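# Three arms set an enclosure upright in its bay

## Task

Using the three arms, turn the enclosure so it rests on its base inside the marked bay, never letting it rotate quickly along the way. The arm feet are fixed at these scene-frame spots (metres, heading in degrees counter-clockwise from +x): arm1 at x=-0.97 y=+0.32 z=+0.37 heading -1; arm2 at x=-0.97 y=-0.32 z=+0.34 heading +1; arm3 at x=+0.88 y=+0.00 z=+0.62 heading +178. At the end every gripper must have released it and every arm must be moved away; if the enclosure only stays upright or in the bay because a robot is holding or propping it, the goal is not met.

## Robot and tools

Robots: arm1, arm2 and arm3 are identical i2rt Big YAM arms, each with six revolute joints, a two-finger gripper and a wrist camera. arm1 and arm2 stand side by side on the -x side facing roughly +x; arm3 stands on the +x side, mounted higher, facing roughly -x. Full reach is about 1.0 m from the joint1 axis. Room cameras are cam_high and cam_low; wrist cameras are arm1_cam_wrist, arm2_cam_wrist, arm3_cam_wrist. All images are 504x504.

Frame: one shared scene frame, origin on the floor, +z up. The hand point is midway between the fingertips; its z axis runs along the fingers and the fingers close along its y axis. No hand pose is commanded directly; everything is joint space.

execute_actions(actions, cameras): actions is a list holding one action or nothing. The action is an object keyed by arm name; each arm gets {"joints": {...}} with any subset of joint1_rad..joint6_rad and gripper_m. These are absolute joint targets (not offsets), per arm, in radians for joints and metres of fingertip gap for the gripper. Ranges and done-tolerances: joint1_rad -2.879..2.879 (±0.045), rotation about the foot, positive counter-clockwise from above, 0 points along the foot heading; joint2_rad 0..3.141 (±0.14), shoulder, 0 means upper arm pointing back and near level, increasing lifts it up then forward; joint3_rad 0..3.019 (±0.09), elbow, 0 is fully folded, increasing opens; joint4_rad -1.692..1.57 (±0.055), hand pitch, positive tips fingers up; joint5_rad -1.57..1.57 (±0.03), sideways hand swing, positive toward the arm's right; joint6_rad -2.094..2.094 (±0.035), hand roll, positive clockwise viewed from behind the hand; gripper_m 0..0.093 (±0.003). All named motions start together, finish independently, and no action runs past 15 s. Joints move at different speeds, so the hand can sweep a wide arc between postures. An unknown key or out-of-range number rejects the whole call and nothing moves. Any joint or arm you omit may keep driving toward an earlier target. cameras: list of names, or "all"/omitted/null for every camera, [] for none; an unknown name rejects the call. Example: {"actions":[{"arm1":{"joints":{"gripper_m":0.05}},"arm3":{"joints":{"joint1_rad":0.3}}}],"cameras":["cam_high"]}. An empty actions list just reports state and images.

wait(seconds): 0 to 10 s, commands nothing, returns the same report as an empty action. zoom_image(camera, region=[x0,y0,x1,y1]) crops the newest full image of that camera, up to 504x504 px, origin top-left. read_manual(section) only returns licence text. finished_scene(scene) ends scene 1 or 2 permanently and reports success; the result states the next task. Replying with no tool call ends everything.

Reading results: joint_positions gives measured joints (gripper_m is the sum of two finger slides). joint_status tells how each commanded motion ended. off_target: stopped short and may still push. contact_stop or time_out: the joint abandons its target and holds where it stopped, except that after time_out a joint may keep a nearby target (at most 0.375, 0.375, 0.113, 0.225, 0.075, 0.3 rad for joints 1-6) and continue pushing, resuming if freed; send its current reading to relax it. "joint command not followed" with a cause line means the inter-arm/self collision check refused that arm's joint targets (its gripper part still runs); those joints read not_followed and may be retried on later actions until valid targets are given. on_its_own lists what joints are doing uncommanded; "held at" is a target, not a position. Tiny target changes may not move a joint. Joint torques are raw drive outputs with per-arm offset, scale and noise, nonzero even in free air, so treat them as hints only. MOTOR HOT appears from 85 °C; at 100 °C an OVER-TEMPERATURE FAULT drops that whole arm until it cools, and its joints show limit_stop_at_motor_heat (resend targets afterwards). Heat builds while holding loads, even during thinking, and partly carries into the next scene. Once a result reports a stop, the remaining motion calls in that reply are skipped.

Cautions: arms do not halt on contact and can press very hard. Two robots pressing or hitting each other can fail the run outright, and the collision check ignores fingers, gripper housings and wrist cameras and may react late. Nothing reports robot-robot contact; use images. Do not push the enclosure or anything else off the work area or to the floor, avoid drops, slips and slams, and keep its rotation slow. A loose object may occasionally be nudged by outside disturbance. The robot keeps its last command while you think, so long replies cost real sim time. Finish by opening grippers and retracting all arms clear, checking the enclosure stands on its own in the bay before calling finished_scene.

Each tool is called after ">>>" as name([rows], argument=value, ...), one row to a line, values as JSON.

## Session

I'll start by looking at the current state of the scene.

>>> execute_actions(actions=[])

Scene clock: 0.00 s.
Joint torques (N m, as the arm reports them, + toward a larger angle): no reading
Motor temperatures (°C, as the motors report them): arm1=[29 29 31 30 30 31] | arm2=[29 27 29 29 31 28] | arm3=[28 27 29 29 28 30]
arm1.joint_positions: joint1_rad=+0.385 joint2_rad=+0.535 joint3_rad=+1.445 joint4_rad=-1.397 joint5_rad=+0.063 joint6_rad=-0.106 gripper_m=+0.094
arm1.joint_status: not commanded
arm1.hand: x=-0.8047 y=+0.3700 z=+0.9438 quat_wxyz=(-0.519, +0.185, -0.834, -0.045) (m; scene frame)
arm2.joint_positions: joint1_rad=-0.365 joint2_rad=+0.459 joint3_rad=+1.430 joint4_rad=-1.484 joint5_rad=+0.258 joint6_rad=-0.447 gripper_m=+0.094
arm2.joint_status: not commanded
arm2.hand: x=-0.8527 y=-0.4026 z=+0.9011 quat_wxyz=(-0.420, -0.019, -0.856, +0.300) (m; scene frame)
arm3.joint_positions: joint1_rad=+0.116 joint2_rad=+0.520 joint3_rad=+1.351 joint4_rad=-1.333 joint5_rad=+0.127 joint6_rad=-0.087 gripper_m=+0.095
arm3.joint_status: not commanded
arm3.hand: x=+0.6788 y=-0.0007 z=+1.1612 quat_wxyz=(-0.060, +0.858, +0.044, -0.509) (m; scene frame)
pictures: arm1_cam_wrist, arm2_cam_wrist, arm3_cam_wrist, cam_high, cam_low
Images, in order (width x height): arm1_cam_wrist 504x504, arm2_cam_wrist 504x504, arm3_cam_wrist 504x504, cam_high 504x504, cam_low 504x504.

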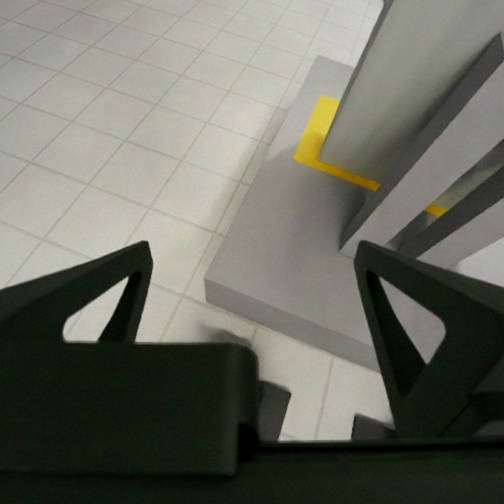

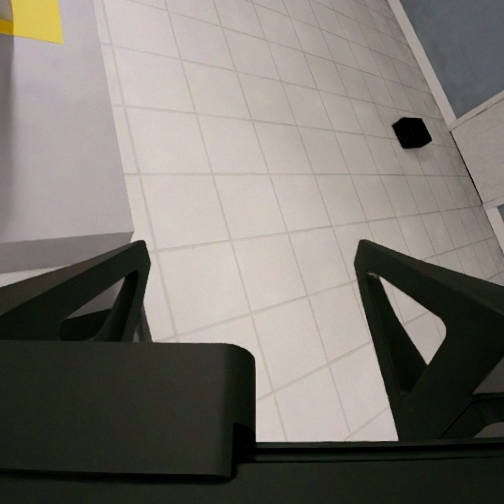

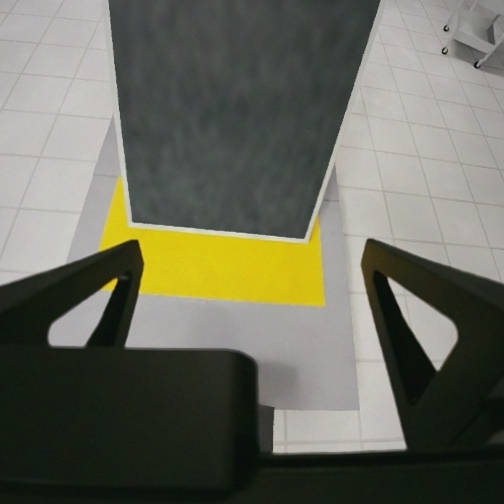

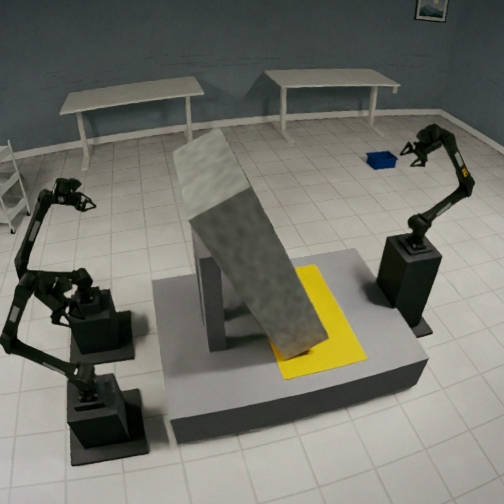

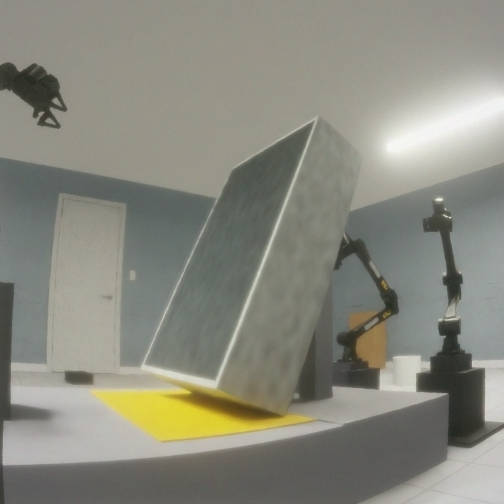

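>>> zoom_image(camera="cam_high", region=[130, 110, 450, 450])

>>> zoom_image(camera="cam_low", region=[80, 100, 480, 480])

>>> zoom_image(camera="arm1_cam_wrist", region=[200, 0, 504, 350])

Region (130, 110, 450, 450) of cam_high's 504x504 image, scaled by 1.482, with more detail than that image has; it fills the left 474 columns of this view, and the rest is white.

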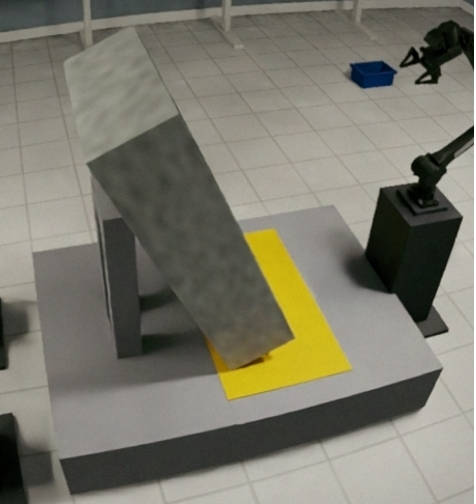

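Region (80, 100, 480, 480) of cam_low's 504x504 image, scaled by 1.260, with more detail than that image has; it fills the top 479 rows of this view, and the rest is white.

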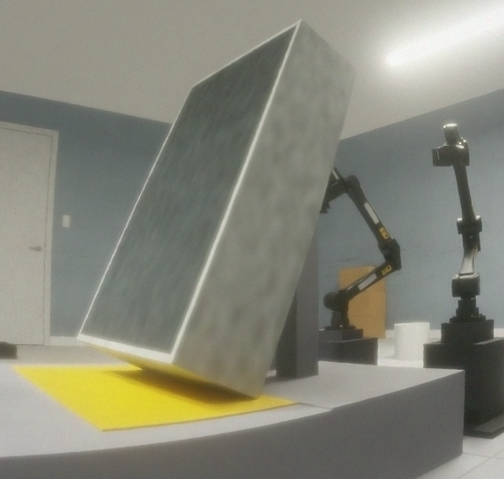

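Region (200, 0, 504, 350) of arm1_cam_wrist's 504x504 image, scaled by 1.440, with more detail than that image has; it fills the left 438 columns of this view, and the rest is white.

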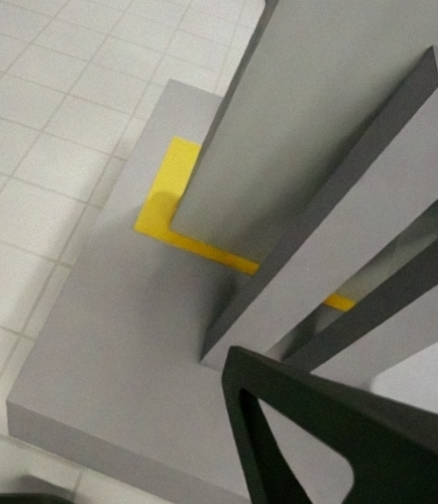

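>>> zoom_image(camera="cam_high", region=[0, 160, 170, 330])

>>> zoom_image(camera="cam_high", region=[0, 300, 170, 470])

>>> zoom_image(camera="cam_high", region=[350, 110, 504, 264])

>>> zoom_image(camera="cam_high", region=[150, 110, 300, 260])

>>> zoom_image(camera="cam_high", region=[180, 240, 380, 400])

Region (0, 160, 170, 330) of cam_high's 504x504 image, scaled by 2.965, with more detail than that image has.

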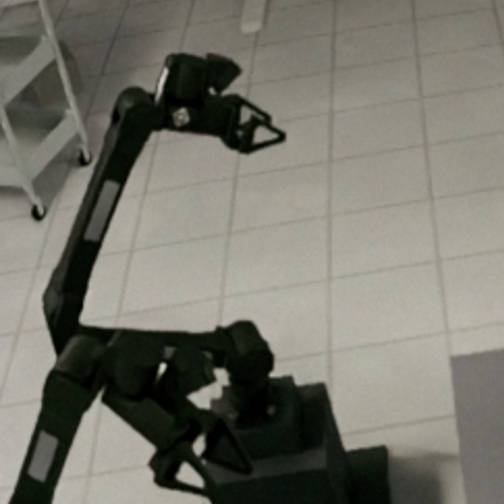

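Region (0, 300, 170, 470) of cam_high's 504x504 image, scaled by 2.965, with more detail than that image has.

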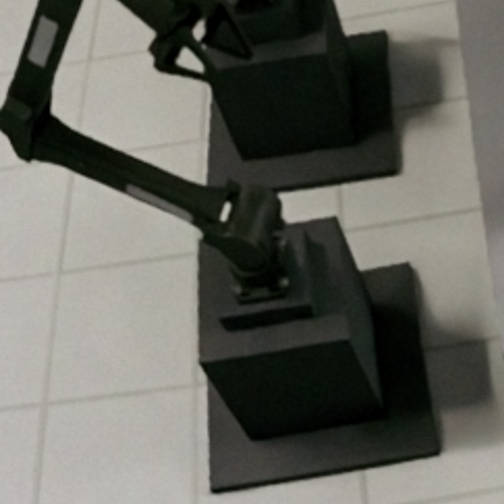

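Region (350, 110, 504, 264) of cam_high's 504x504 image, scaled by 3.273, with more detail than that image has.

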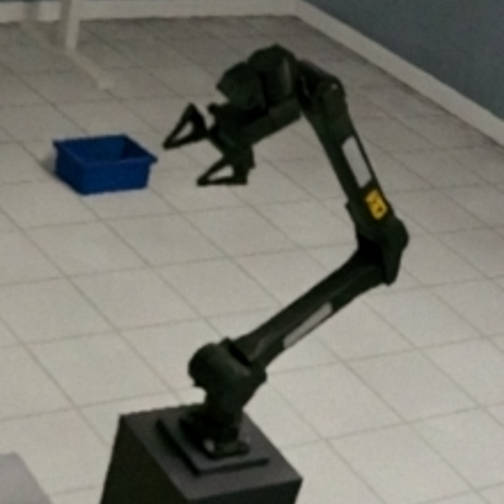

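Region (150, 110, 300, 260) of cam_high's 504x504 image, scaled by 3.360, with more detail than that image has.

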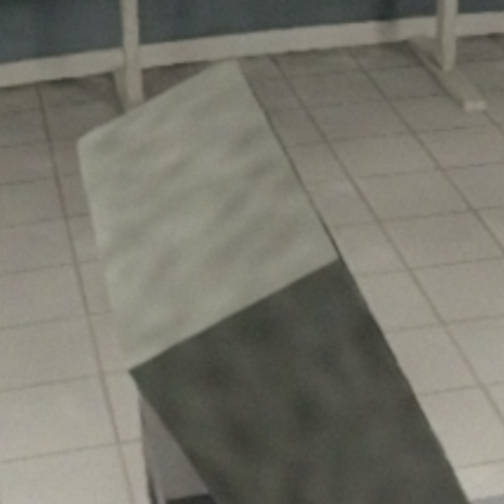

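Region (180, 240, 380, 400) of cam_high's 504x504 image, scaled by 2.520, with more detail than that image has; it fills the top 403 rows of this view, and the rest is white.

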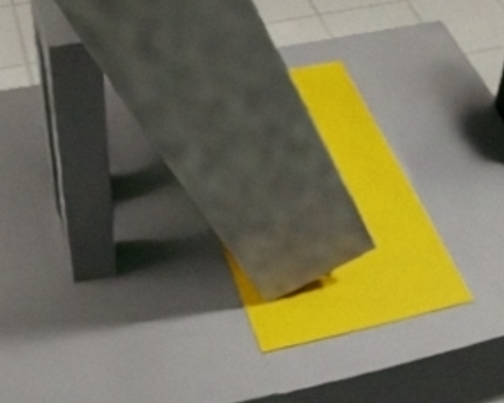

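>>> execute_actions([
  {"arm1":{"joints":{"joint1_rad":-0.109,"joint2_rad":1.545,"joint3_rad":0.968,"joint4_rad":0.927,"joint5_rad":0,"joint6_rad":0,"gripper_m":0}},"arm2":{"joints":{"joint1_rad":0.121,"joint2_rad":1.484,"joint3_rad":0.991,"joint4_rad":0.843,"joint5_rad":0,"joint6_rad":0,"gripper_m":0}},"arm3":{"joints":{"joint1_rad":0.02,"joint2_rad":1.718,"joint3_rad":1.742,"joint4_rad":-0.173,"joint5_rad":0,"joint6_rad":0,"gripper_m":0.093}}},
])

Scene clock: 13.50 s.
Joint torques (N m, as the arm reports them, + toward a larger angle): arm1=[ -0.36 -11.4    8.41   2.74  -0.11   0.07] | arm2=[ -1.07 -11.93   9.73   2.87  -0.17   0.  ] | arm3=[ -1.7  -17.88  13.29   3.03  -0.2   -0.06]
Motor temperatures (°C, as the motors report them): arm1=[29 29 34 31 30 31] | arm2=[29 27 31 29 31 28] | arm3=[28 28 33 29 28 30]
arm1.joint_positions: joint1_rad=-0.109 joint2_rad=+1.538 joint3_rad=+0.960 joint4_rad=+0.911 joint5_rad=+0.000 joint6_rad=-0.014 gripper_m=+0.000
arm1.joint_status: all done
arm1.hand: x=-0.3521 y=+0.2395 z=+0.7605 quat_wxyz=(-0.815, -0.036, -0.576, +0.052) (m; scene frame)
arm2.joint_positions: joint1_rad=+0.123 joint2_rad=+1.479 joint3_rad=+0.978 joint4_rad=+0.822 joint5_rad=+0.003 joint6_rad=-0.014 gripper_m=+0.001
arm2.joint_status: all done
arm2.hand: x=-0.3495 y=-0.2276 z=+0.7517 quat_wxyz=(-0.810, +0.049, -0.583, -0.049) (m; scene frame)
arm3.joint_positions: joint1_rad=+0.026 joint2_rad=+1.723 joint3_rad=+1.704 joint4_rad=-0.194 joint5_rad=+0.004 joint6_rad=-0.009 gripper_m=+0.093
arm3.joint_status: all done
arm3.hand: x=+0.1098 y=+0.0007 z=+1.0555 quat_wxyz=(-0.011, +0.778, +0.004, -0.629) (m; scene frame)
pictures: arm1_cam_wrist, arm2_cam_wrist, arm3_cam_wrist, cam_high, cam_low
Images, in order (width x height): arm1_cam_wrist 504x504, arm2_cam_wrist 504x504, arm3_cam_wrist 504x504, cam_high 504x504, cam_low 504x504.

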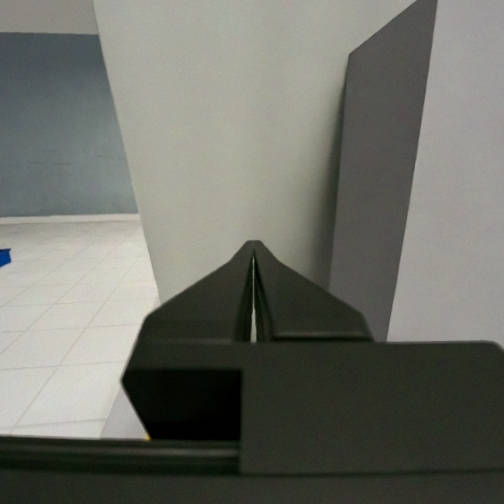

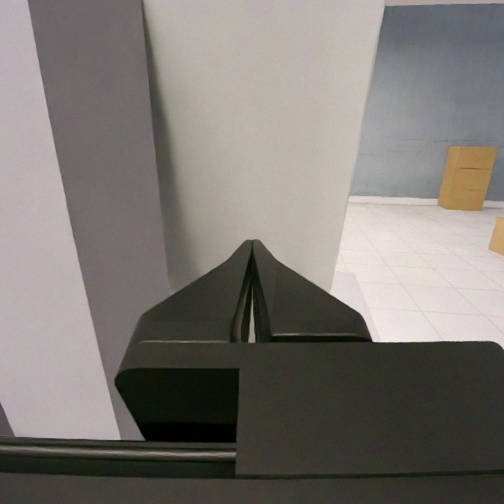

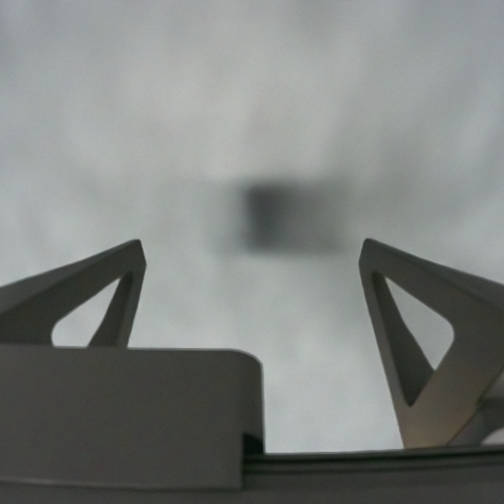

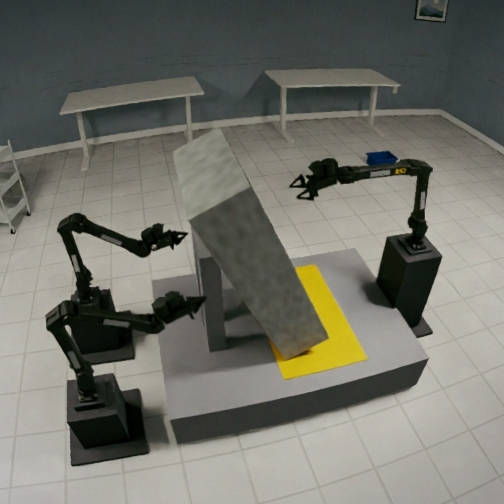

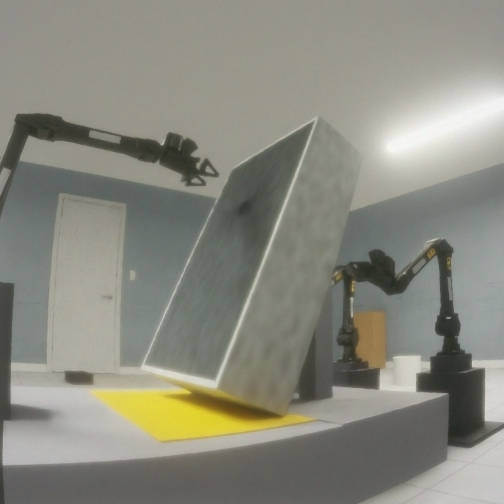

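>>> zoom_image(camera="cam_high", region=[140, 150, 340, 350])

Region (140, 150, 340, 350) of cam_high's 504x504 image, scaled by 2.520, with more detail than that image has.

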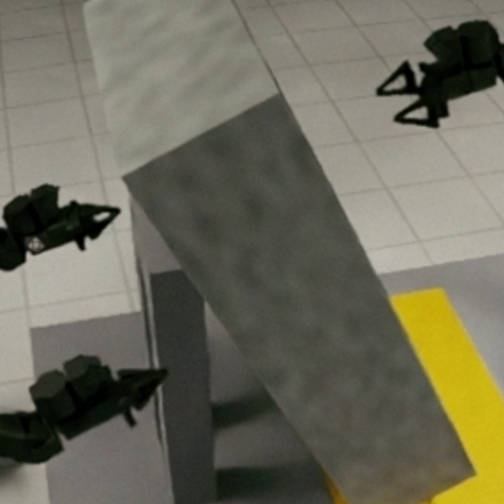

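>>> execute_actions([
  {"arm1":{"joints":{"joint1_rad":-0.074,"joint2_rad":1.748,"joint3_rad":1.375,"joint4_rad":0.76}},"arm2":{"joints":{"joint1_rad":0.088,"joint2_rad":1.694,"joint3_rad":1.40,"joint4_rad":0.684}},"arm3":{"joints":{"joint1_rad":-0.005,"joint2_rad":1.86,"joint3_rad":2.21,"joint4_rad":-0.25,"joint5_rad":-0.035}}},
])

Scene clock: 18.00 s.
Joint torques (N m, as the arm reports them, + toward a larger angle): arm1=[  0.03 -14.61  11.9    1.79  -0.11   0.07] | arm2=[ -0.43 -17.51  12.94   1.72  -0.18   0.  ] | arm3=[ -0.29 -17.81  12.49   1.64  -0.19  -0.06]
Motor temperatures (°C, as the motors report them): arm1=[29 30 35 31 30 31] | arm2=[29 28 32 29 31 28] | arm3=[28 29 36 29 28 30]
arm1.joint_positions: joint1_rad=-0.079 joint2_rad=+1.740 joint3_rad=+1.327 joint4_rad=+0.763 joint5_rad=+0.000 joint6_rad=-0.013 gripper_m=+0.000
arm1.joint_status: all done
arm1.hand: x=-0.2471 y=+0.2485 z=+0.8018 quat_wxyz=(-0.820, -0.027, -0.570, +0.040) (m; scene frame)
arm2.joint_positions: joint1_rad=+0.091 joint2_rad=+1.709 joint3_rad=+1.351 joint4_rad=+0.687 joint5_rad=+0.003 joint6_rad=-0.014 gripper_m=+0.001
arm2.joint_status: all done
arm2.hand: x=-0.2391 y=-0.2355 z=+0.7857 quat_wxyz=(-0.813, +0.039, -0.580, -0.036) (m; scene frame)
arm3.joint_positions: joint1_rad=-0.002 joint2_rad=+1.844 joint3_rad=+2.179 joint4_rad=-0.238 joint5_rad=-0.031 joint6_rad=-0.009 gripper_m=+0.093
arm3.joint_status: all done
arm3.hand: x=+0.0845 y=+0.0144 z=+1.2471 quat_wxyz=(-0.009, +0.671, +0.008, -0.741) (m; scene frame)
pictures: arm1_cam_wrist, arm2_cam_wrist, arm3_cam_wrist, cam_high, cam_low
Images, in order (width x height): arm1_cam_wrist 504x504, arm2_cam_wrist 504x504, arm3_cam_wrist 504x504, cam_high 504x504, cam_low 504x504.

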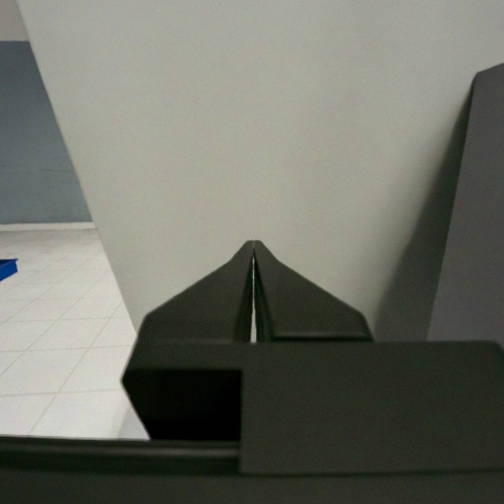

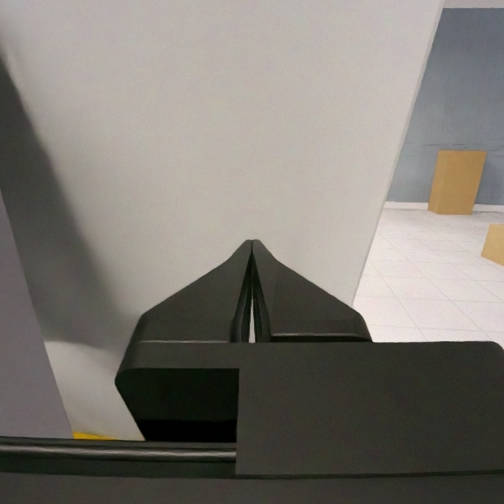

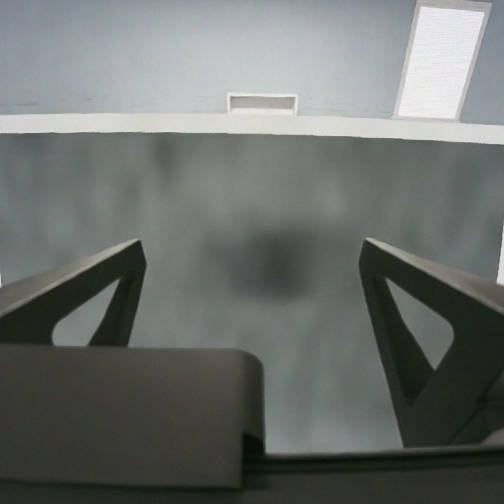

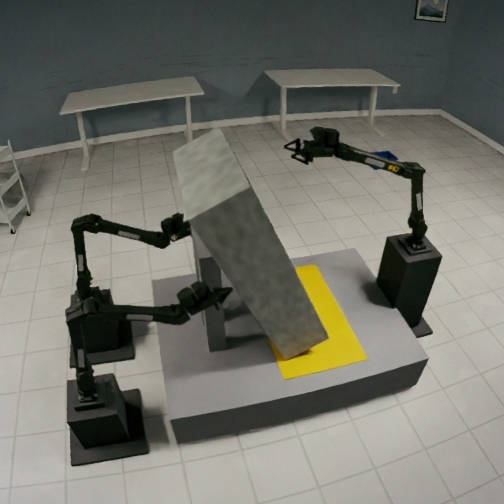

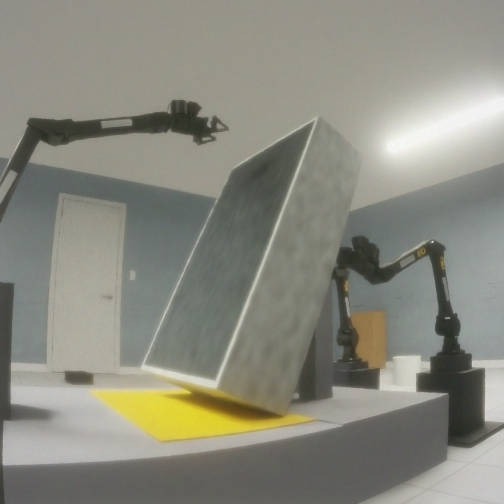

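>>> execute_actions([
  {"arm1":{"joints":{"joint2_rad":1.80,"joint3_rad":1.47,"joint4_rad":0.72}},"arm2":{"joints":{"joint2_rad":1.735,"joint3_rad":1.492,"joint4_rad":0.645}},"arm3":{"joints":{"joint2_rad":2.02,"joint4_rad":-0.27}}},
])

Scene clock: 21.17 s.
Joint torques (N m, as the arm reports them, + toward a larger angle): arm1=[  0.03 -15.17  12.99   1.52  -0.11   0.07] | arm2=[ -0.37 -16.03  15.68   1.64  -0.08  -0.03] | arm3=[ -1.46 -22.39  12.16   1.74  -0.24  -0.09]
Motor temperatures (°C, as the motors report them): arm1=[29 30 37 31 30 31] | arm2=[29 28 33 29 31 28] | arm3=[28 29 37 29 28 30]
arm1.joint_positions: joint1_rad=-0.079 joint2_rad=+1.787 joint3_rad=+1.408 joint4_rad=+0.729 joint5_rad=+0.000 joint6_rad=-0.013 gripper_m=+0.000
arm1.joint_status: all done
arm1.hand: x=-0.2251 y=+0.2465 z=+0.8068 quat_wxyz=(-0.820, -0.027, -0.570, +0.040) (m; scene frame)
arm2.joint_positions: joint1_rad=+0.091 joint2_rad=+1.724 joint3_rad=+1.415 joint4_rad=+0.650 joint5_rad=+0.002 joint6_rad=-0.013 gripper_m=+0.001
arm2.joint_status: all done
arm2.hand: x=-0.2286 y=-0.2340 z=+0.8044 quat_wxyz=(-0.816, +0.039, -0.575, -0.037) (m; scene frame)
arm3.joint_positions: joint1_rad=-0.002 joint2_rad=+2.030 joint3_rad=+2.186 joint4_rad=-0.260 joint5_rad=-0.031 joint6_rad=-0.009 gripper_m=+0.093
arm3.joint_status: all done
arm3.hand: x=+0.0064 y=+0.0188 z=+1.0940 quat_wxyz=(-0.007, +0.742, +0.005, -0.670) (m; scene frame)
pictures: arm1_cam_wrist, arm2_cam_wrist, arm3_cam_wrist, cam_high, cam_low
Images, in order (width x height): arm1_cam_wrist 504x504, arm2_cam_wrist 504x504, arm3_cam_wrist 504x504, cam_high 504x504, cam_low 504x504.

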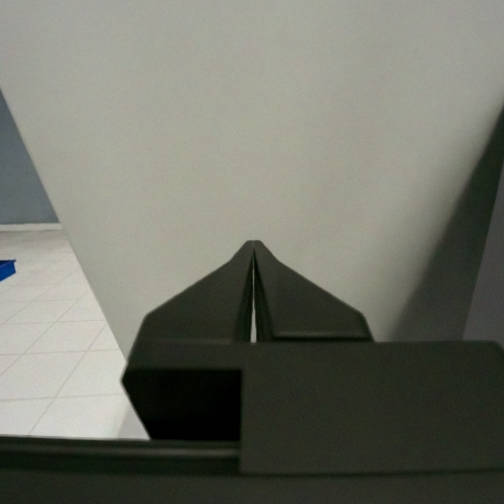

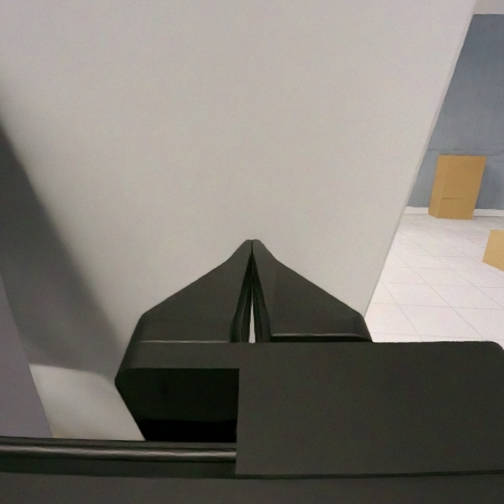

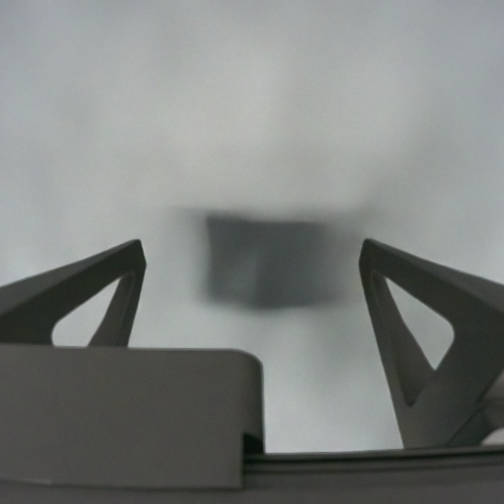

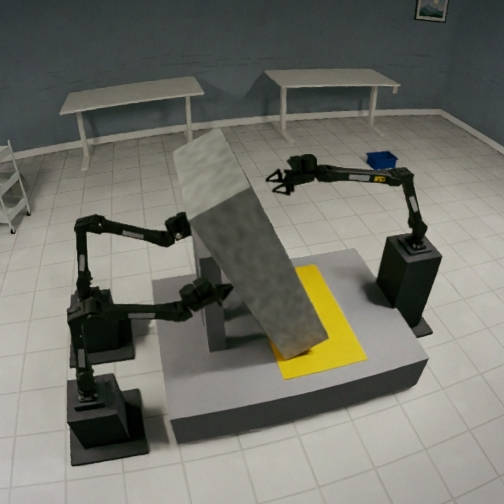

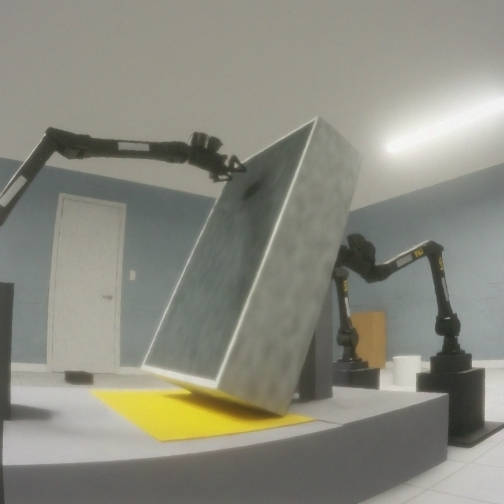

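>>> execute_actions([
  {"arm1":{"joints":{"joint2_rad":1.828,"joint3_rad":1.53,"joint4_rad":0.695}},"arm2":{"joints":{"joint2_rad":1.76,"joint3_rad":1.54,"joint4_rad":0.622}}},
], cameras=["cam_high"])

Scene clock: 23.37 s.
Joint torques (N m, as the arm reports them, + toward a larger angle): arm1=[  0.07 -14.17  15.84   1.36  -0.11   0.07] | arm2=[ -0.45 -14.39  18.47   1.21  -0.12   0.  ] | arm3=[ -0.53 -22.72  12.42   1.68  -0.2   -0.1 ]
Motor temperatures (°C, as the motors report them): arm1=[29 31 39 31 30 31] | arm2=[29 28 34 29 31 28] | arm3=[28 30 37 29 28 30]
arm1.joint_positions: joint1_rad=-0.079 joint2_rad=+1.796 joint3_rad=+1.430 joint4_rad=+0.707 joint5_rad=+0.000 joint6_rad=-0.013 gripper_m=+0.000
arm1.joint_status: joint3_rad time_out (moved +0.022 of +0.122); the others done
arm1.on_its_own: joint3_rad reads +1.430 and still pushes toward +1.530 since a time_out
arm1.hand: x=-0.2195 y=+0.2459 z=+0.8085 quat_wxyz=(-0.818, -0.027, -0.573, +0.039) (m; scene frame)
arm2.joint_positions: joint1_rad=+0.091 joint2_rad=+1.724 joint3_rad=+1.422 joint4_rad=+0.636 joint5_rad=+0.002 joint6_rad=-0.013 gripper_m=+0.001
arm2.joint_status: joint3_rad time_out (moved +0.007 of +0.125); the others done
arm2.on_its_own: joint3_rad reads +1.422 and still pushes toward +1.534 since a time_out
arm2.hand: x=-0.2272 y=-0.2338 z=+0.8053 quat_wxyz=(-0.814, +0.039, -0.578, -0.036) (m; scene frame)
arm3.joint_positions: joint1_rad=-0.002 joint2_rad=+2.030 joint3_rad=+2.186 joint4_rad=-0.260 joint5_rad=-0.031 joint6_rad=-0.009 gripper_m=+0.093
arm3.joint_status: not commanded
arm3.hand: x=+0.0064 y=+0.0188 z=+1.0940 quat_wxyz=(-0.007, +0.742, +0.005, -0.670) (m; scene frame)
pictures: cam_high
Images, in order (width x height): cam_high 504x504.

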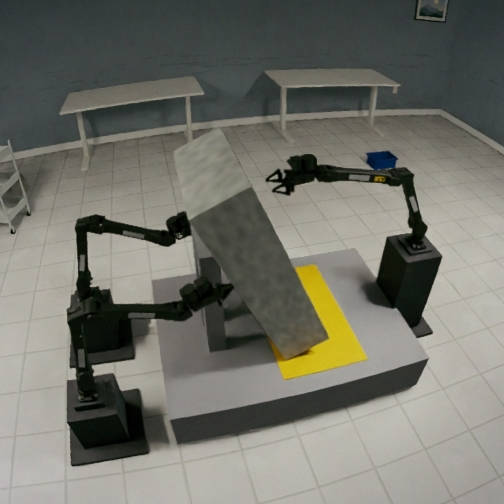

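>>> execute_actions([
  {"arm1":{"joints":{"joint2_rad":1.89,"joint3_rad":1.54,"joint4_rad":0.67}},"arm2":{"joints":{"joint2_rad":1.815,"joint3_rad":1.532,"joint4_rad":0.60}}},
], cameras=["cam_high"])

Scene clock: 25.93 s.
Joint torques (N m, as the arm reports them, + toward a larger angle): arm1=[  0.03 -13.71  13.43   0.81  -0.16   0.05] | arm2=[ -0.48 -14.41  15.22   1.    -0.08  -0.01] | arm3=[ -1.13 -23.38  12.25   1.69  -0.22  -0.04]
Motor temperatures (°C, as the motors report them): arm1=[29 31 41 31 30 31] | arm2=[29 28 36 29 31 28] | arm3=[28 31 38 29 28 30]
arm1.joint_positions: joint1_rad=-0.079 joint2_rad=+1.836 joint3_rad=+1.472 joint4_rad=+0.693 joint5_rad=+0.001 joint6_rad=-0.012 gripper_m=+0.000
arm1.joint_status: all done
arm1.hand: x=-0.2042 y=+0.2447 z=+0.8001 quat_wxyz=(-0.814, -0.028, -0.578, +0.039) (m; scene frame)
arm2.joint_positions: joint1_rad=+0.090 joint2_rad=+1.773 joint3_rad=+1.461 joint4_rad=+0.619 joint5_rad=+0.001 joint6_rad=-0.013 gripper_m=+0.001
arm2.joint_status: all done
arm2.hand: x=-0.2089 y=-0.2323 z=+0.7893 quat_wxyz=(-0.807, +0.040, -0.589, -0.036) (m; scene frame)
arm3.joint_positions: joint1_rad=-0.002 joint2_rad=+2.030 joint3_rad=+2.186 joint4_rad=-0.260 joint5_rad=-0.031 joint6_rad=-0.009 gripper_m=+0.093
arm3.joint_status: not commanded
arm3.hand: x=+0.0064 y=+0.0188 z=+1.0940 quat_wxyz=(-0.007, +0.742, +0.005, -0.670) (m; scene frame)
pictures: cam_high
Images, in order (width x height): cam_high 504x504.

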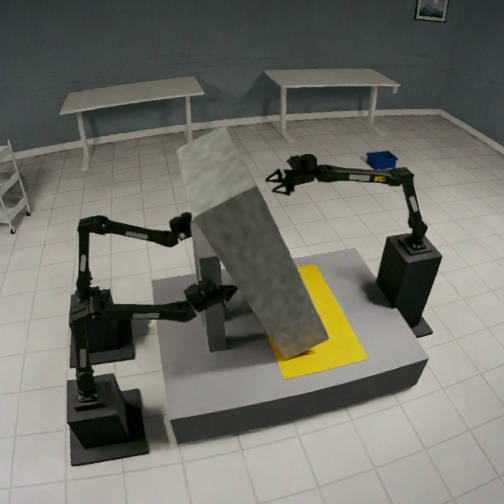

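>>> execute_actions([
  {"arm1":{"joints":{"joint2_rad":1.91,"joint3_rad":1.60,"joint4_rad":0.65}},"arm2":{"joints":{"joint2_rad":1.832,"joint3_rad":1.592,"joint4_rad":0.585}}},
], cameras=["cam_high"])

Scene clock: 27.03 s.
Joint torques (N m, as the arm reports them, + toward a larger angle): arm1=[ -0.06 -15.    13.81   0.95  -0.09   0.06] | arm2=[ -0.31 -15.75  15.65   1.15  -0.09  -0.03] | arm3=[ -1.4  -22.88  12.31   1.73  -0.18  -0.04]
Motor temperatures (°C, as the motors report them): arm1=[29 31 42 31 30 31] | arm2=[29 28 36 29 31 28] | arm3=[28 31 38 29 28 30]
arm1.joint_positions: joint1_rad=-0.078 joint2_rad=+1.866 joint3_rad=+1.529 joint4_rad=+0.670 joint5_rad=+0.000 joint6_rad=-0.012 gripper_m=+0.000
arm1.joint_status: all done
arm1.hand: x=-0.1909 y=+0.2440 z=+0.8059 quat_wxyz=(-0.816, -0.027, -0.577, +0.038) (m; scene frame)
arm2.joint_positions: joint1_rad=+0.088 joint2_rad=+1.800 joint3_rad=+1.514 joint4_rad=+0.599 joint5_rad=+0.001 joint6_rad=-0.013 gripper_m=+0.001
arm2.joint_status: all done
arm2.hand: x=-0.1965 y=-0.2321 z=+0.7955 quat_wxyz=(-0.808, +0.040, -0.587, -0.035) (m; scene frame)
arm3.joint_positions: joint1_rad=-0.002 joint2_rad=+2.030 joint3_rad=+2.186 joint4_rad=-0.260 joint5_rad=-0.031 joint6_rad=-0.009 gripper_m=+0.093
arm3.joint_status: not commanded
arm3.hand: x=+0.0064 y=+0.0188 z=+1.0940 quat_wxyz=(-0.007, +0.742, +0.005, -0.670) (m; scene frame)
pictures: cam_high
Images, in order (width x height): cam_high 504x504.

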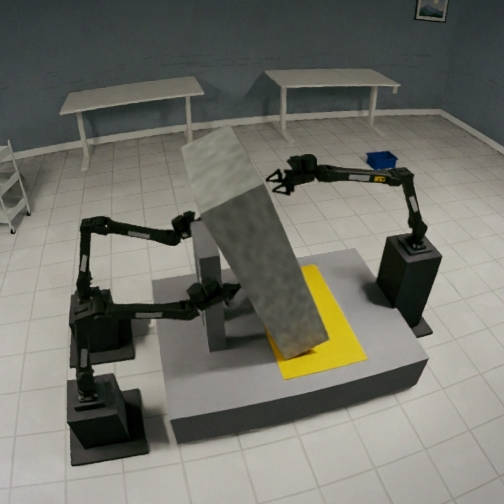

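>>> execute_actions([
  {"arm1":{"joints":{"joint2_rad":1.94,"joint3_rad":1.66,"joint4_rad":0.622}},"arm2":{"joints":{"joint2_rad":1.862,"joint3_rad":1.652,"joint4_rad":0.558}}},
], cameras=["cam_high","cam_low","arm3_cam_wrist"])

Scene clock: 28.27 s.
Joint torques (N m, as the arm reports them, + toward a larger angle): arm1=[ -0.08 -16.25  13.02   1.7   -0.1    0.06] | arm2=[ -0.15 -17.76  14.96   1.42  -0.14  -0.01] | arm3=[ -0.9  -22.87  12.33   1.7   -0.19  -0.09]
Motor temperatures (°C, as the motors report them): arm1=[29 31 42 31 30 31] | arm2=[29 28 36 29 31 28] | arm3=[28 32 38 29 28 30]
arm1.joint_positions: joint1_rad=-0.077 joint2_rad=+1.917 joint3_rad=+1.602 joint4_rad=+0.631 joint5_rad=-0.001 joint6_rad=-0.012 gripper_m=+0.000
arm1.joint_status: all done
arm1.hand: x=-0.1694 y=+0.2435 z=+0.8000 quat_wxyz=(-0.810, -0.027, -0.584, +0.037) (m; scene frame)
arm2.joint_positions: joint1_rad=+0.086 joint2_rad=+1.839 joint3_rad=+1.583 joint4_rad=+0.570 joint5_rad=+0.002 joint6_rad=-0.013 gripper_m=+0.001
arm2.joint_status: all done
arm2.hand: x=-0.1797 y=-0.2320 z=+0.8010 quat_wxyz=(-0.809, +0.038, -0.586, -0.034) (m; scene frame)
arm3.joint_positions: joint1_rad=-0.002 joint2_rad=+2.030 joint3_rad=+2.186 joint4_rad=-0.260 joint5_rad=-0.031 joint6_rad=-0.009 gripper_m=+0.093
arm3.joint_status: not commanded
arm3.hand: x=+0.0064 y=+0.0188 z=+1.0940 quat_wxyz=(-0.007, +0.742, +0.005, -0.670) (m; scene frame)
pictures: arm3_cam_wrist, cam_high, cam_low
Images, in order (width x height): arm3_cam_wrist 504x504, cam_high 504x504, cam_low 504x504.

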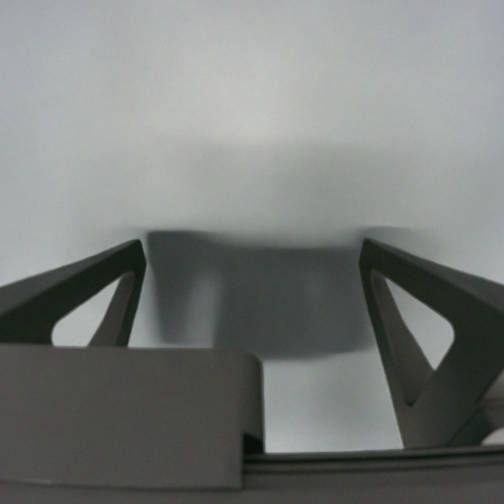

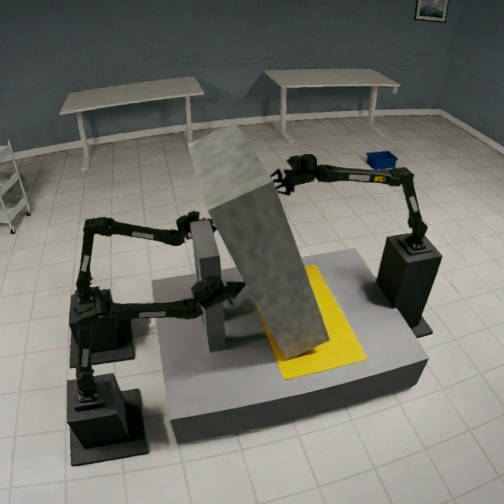

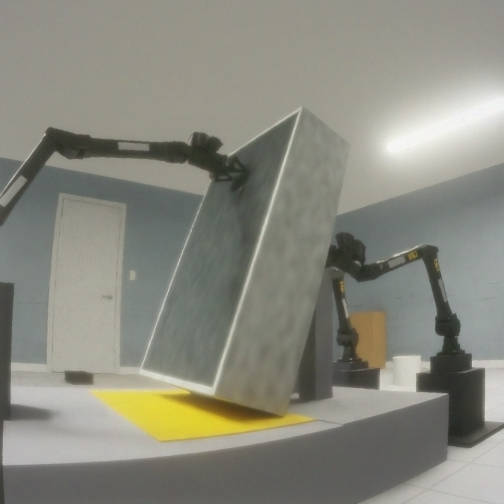

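>>> execute_actions([
  {"arm3":{"joints":{"joint2_rad":1.90,"joint3_rad":2.05,"joint4_rad":-0.41}}},
], cameras=["cam_high","arm3_cam_wrist"])

Scene clock: 32.27 s.
Joint torques (N m, as the arm reports them, + toward a larger angle): arm1=[ -0.07 -16.46  13.     1.57  -0.08   0.06] | arm2=[ -0.29 -17.    15.08   1.35  -0.14  -0.01] | arm3=[ -1.16 -20.49  10.57   1.31  -0.22  -0.04]
Motor temperatures (°C, as the motors report them): arm1=[29 32 43 31 30 31] | arm2=[29 29 37 29 31 28] | arm3=[28 32 39 29 28 30]
arm1.joint_positions: joint1_rad=-0.077 joint2_rad=+1.917 joint3_rad=+1.602 joint4_rad=+0.631 joint5_rad=-0.001 joint6_rad=-0.012 gripper_m=+0.000
arm1.joint_status: not commanded
arm1.hand: x=-0.1694 y=+0.2435 z=+0.8000 quat_wxyz=(-0.810, -0.027, -0.584, +0.037) (m; scene frame)
arm2.joint_positions: joint1_rad=+0.086 joint2_rad=+1.839 joint3_rad=+1.583 joint4_rad=+0.570 joint5_rad=+0.002 joint6_rad=-0.013 gripper_m=+0.001
arm2.joint_status: not commanded
arm2.hand: x=-0.1797 y=-0.2320 z=+0.8010 quat_wxyz=(-0.809, +0.038, -0.586, -0.034) (m; scene frame)
arm3.joint_positions: joint1_rad=-0.002 joint2_rad=+1.903 joint3_rad=+2.050 joint4_rad=-0.394 joint5_rad=-0.031 joint6_rad=-0.009 gripper_m=+0.093
arm3.joint_status: all done
arm3.hand: x=+0.0531 y=+0.0173 z=+1.0828 quat_wxyz=(-0.005, +0.788, +0.004, -0.616) (m; scene frame)
pictures: arm3_cam_wrist, cam_high
Images, in order (width x height): arm3_cam_wrist 504x504, cam_high 504x504.

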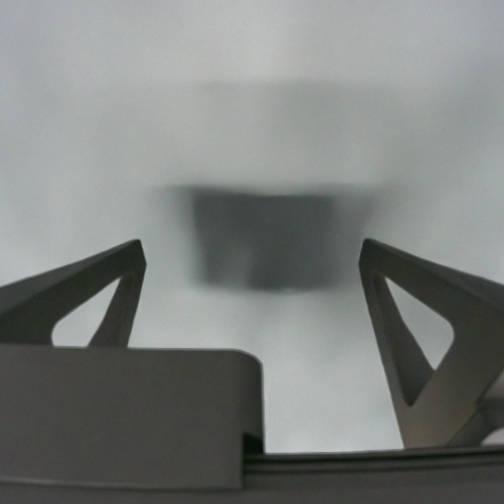

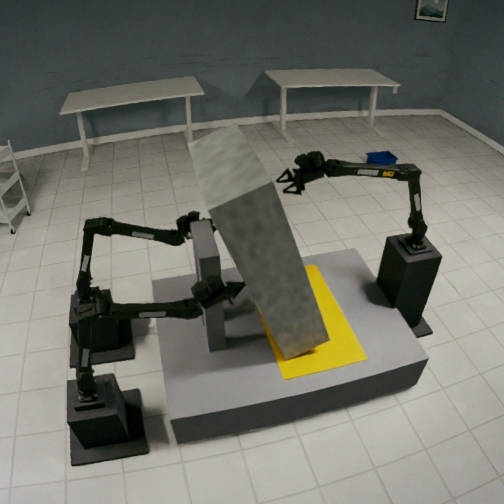

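>>> execute_actions([
  {"arm1":{"joints":{"joint2_rad":1.958,"joint3_rad":1.715,"joint4_rad":0.60}},"arm2":{"joints":{"joint2_rad":1.884,"joint3_rad":1.705,"joint4_rad":0.537}},"arm3":{"joints":{"joint3_rad":1.985,"joint4_rad":-0.40}}},
], cameras=["cam_high","arm3_cam_wrist"])

Scene clock: 33.53 s.
Joint torques (N m, as the arm reports them, + toward a larger angle): arm1=[ -0.17 -17.51  13.42   1.58  -0.09   0.05] | arm2=[ -0.4  -17.46  15.42   1.29  -0.14   0.01] | arm3=[ -1.81 -20.68  11.42   1.89  -0.2   -0.05]
Motor temperatures (°C, as the motors report them): arm1=[29 32 44 31 30 31] | arm2=[29 29 37 29 31 28] | arm3=[28 32 39 29 28 30]
arm1.joint_positions: joint1_rad=-0.077 joint2_rad=+1.939 joint3_rad=+1.651 joint4_rad=+0.608 joint5_rad=-0.001 joint6_rad=-0.012 gripper_m=+0.000
arm1.joint_status: all done
arm1.hand: x=-0.1595 y=+0.2425 z=+0.8070 quat_wxyz=(-0.812, -0.027, -0.582, +0.037) (m; scene frame)
arm2.joint_positions: joint1_rad=+0.086 joint2_rad=+1.863 joint3_rad=+1.630 joint4_rad=+0.547 joint5_rad=+0.002 joint6_rad=-0.013 gripper_m=+0.001
arm2.joint_status: all done
arm2.hand: x=-0.1693 y=-0.2314 z=+0.8050 quat_wxyz=(-0.808, +0.038, -0.587, -0.034) (m; scene frame)
arm3.joint_positions: joint1_rad=-0.002 joint2_rad=+1.900 joint3_rad=+1.974 joint4_rad=-0.394 joint5_rad=-0.031 joint6_rad=-0.009 gripper_m=+0.093
arm3.joint_status: all done
arm3.hand: x=+0.0559 y=+0.0177 z=+1.0385 quat_wxyz=(-0.005, +0.810, +0.003, -0.587) (m; scene frame)
pictures: arm3_cam_wrist, cam_high
Images, in order (width x height): arm3_cam_wrist 504x504, cam_high 504x504.

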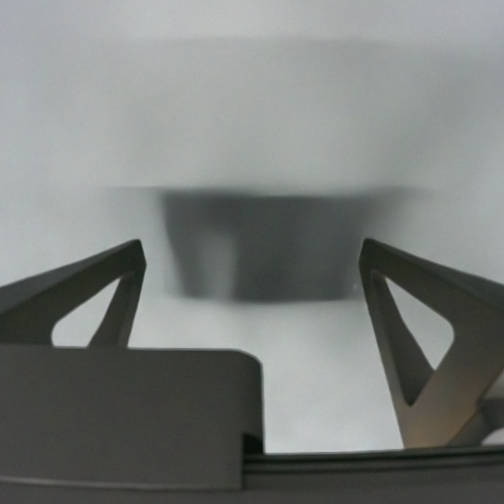

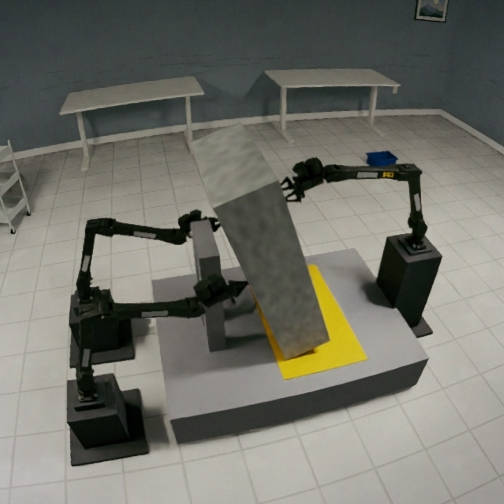

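>>> execute_actions([
  {"arm1":{"joints":{"joint2_rad":1.988,"joint3_rad":1.775,"joint4_rad":0.572}},"arm2":{"joints":{"joint2_rad":1.916,"joint3_rad":1.765,"joint4_rad":0.51}}},
], cameras=["cam_high","arm3_cam_wrist"])

Scene clock: 34.60 s.
Joint torques (N m, as the arm reports them, + toward a larger angle): arm1=[  0.17 -17.53  13.55   1.55  -0.07   0.05] | arm2=[ -0.34 -18.86  15.11   1.38  -0.13  -0.02] | arm3=[ -0.98 -18.82  11.51   1.85  -0.18  -0.14]
Motor temperatures (°C, as the motors report them): arm1=[29 32 44 31 30 31] | arm2=[29 29 38 29 31 28] | arm3=[28 33 39 29 28 30]
arm1.joint_positions: joint1_rad=-0.076 joint2_rad=+1.969 joint3_rad=+1.710 joint4_rad=+0.581 joint5_rad=-0.001 joint6_rad=-0.012 gripper_m=+0.000
arm1.joint_status: all done
arm1.hand: x=-0.1471 y=+0.2417 z=+0.8126 quat_wxyz=(-0.813, -0.026, -0.581, +0.037) (m; scene frame)
arm2.joint_positions: joint1_rad=+0.085 joint2_rad=+1.899 joint3_rad=+1.696 joint4_rad=+0.519 joint5_rad=+0.002 joint6_rad=-0.013 gripper_m=+0.001
arm2.joint_status: all done
arm2.hand: x=-0.1549 y=-0.2305 z=+0.8109 quat_wxyz=(-0.809, +0.038, -0.585, -0.034) (m; scene frame)
arm3.joint_positions: joint1_rad=-0.002 joint2_rad=+1.892 joint3_rad=+1.973 joint4_rad=-0.395 joint5_rad=-0.031 joint6_rad=-0.003 gripper_m=+0.093
arm3.joint_status: not commanded
arm3.hand: x=+0.0587 y=+0.0176 z=+1.0439 quat_wxyz=(-0.003, +0.808, +0.000, -0.589) (m; scene frame)
pictures: arm3_cam_wrist, cam_high
Images, in order (width x height): arm3_cam_wrist 504x504, cam_high 504x504.

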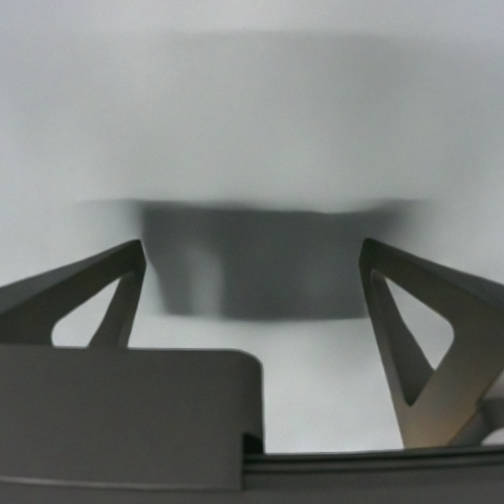

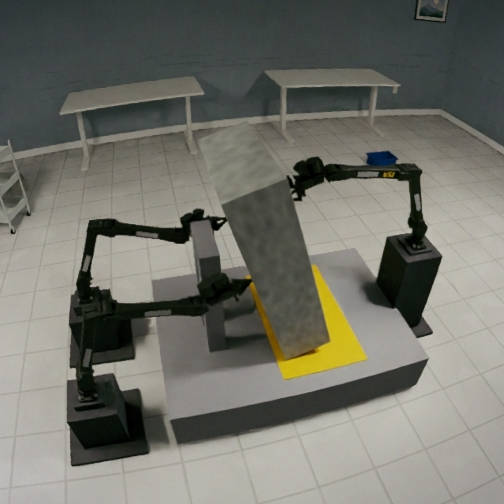

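>>> execute_actions([
  {"arm1":{"joints":{"joint2_rad":2.008,"joint3_rad":1.813,"joint4_rad":0.553}},"arm2":{"joints":{"joint2_rad":1.937,"joint3_rad":1.80,"joint4_rad":0.492}},"arm3":{"joints":{"joint2_rad":1.79,"joint3_rad":1.712,"joint4_rad":-0.19}}},
], cameras=["cam_high","arm3_cam_wrist"])

Scene clock: 37.47 s.
Joint torques (N m, as the arm reports them, + toward a larger angle): arm1=[ -0.16 -17.56  13.59   1.55  -0.08   0.05] | arm2=[ -0.35 -18.72  15.15   1.38  -0.19  -0.01] | arm3=[ -0.98 -17.2   12.01   2.73  -0.25  -0.25]
Motor temperatures (°C, as the motors report them): arm1=[29 33 45 31 30 31] | arm2=[29 29 38 29 31 28] | arm3=[28 33 39 29 28 30]
arm1.joint_positions: joint1_rad=-0.076 joint2_rad=+1.986 joint3_rad=+1.748 joint4_rad=+0.562 joint5_rad=-0.001 joint6_rad=-0.012 gripper_m=+0.000
arm1.joint_status: all done
arm1.hand: x=-0.1397 y=+0.2410 z=+0.8167 quat_wxyz=(-0.813, -0.026, -0.581, +0.037) (m; scene frame)
arm2.joint_positions: joint1_rad=+0.085 joint2_rad=+1.918 joint3_rad=+1.732 joint4_rad=+0.502 joint5_rad=+0.002 joint6_rad=-0.013 gripper_m=+0.001
arm2.joint_status: all done
arm2.hand: x=-0.1475 y=-0.2297 z=+0.8136 quat_wxyz=(-0.809, +0.038, -0.585, -0.034) (m; scene frame)
arm3.joint_positions: joint1_rad=+0.000 joint2_rad=+1.765 joint3_rad=+1.694 joint4_rad=-0.213 joint5_rad=-0.030 joint6_rad=+0.008 gripper_m=+0.093
arm3.joint_status: all done
arm3.hand: x=+0.1003 y=+0.0159 z=+1.0136 quat_wxyz=(+0.000, +0.799, -0.004, -0.601) (m; scene frame)
pictures: arm3_cam_wrist, cam_high
Images, in order (width x height): arm3_cam_wrist 504x504, cam_high 504x504.

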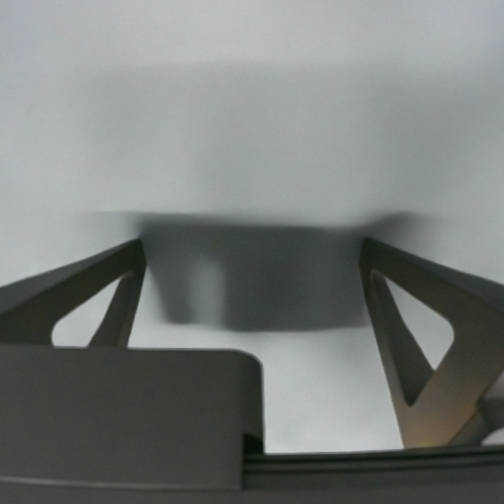

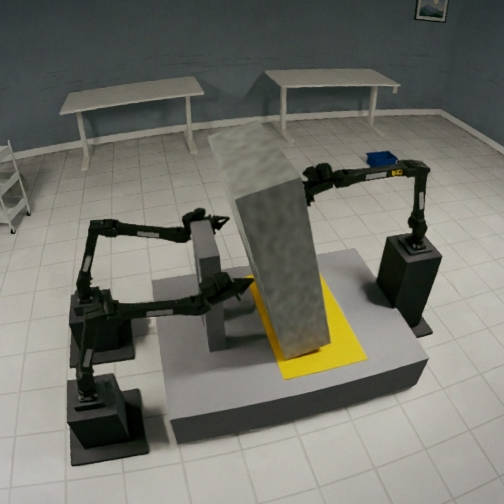

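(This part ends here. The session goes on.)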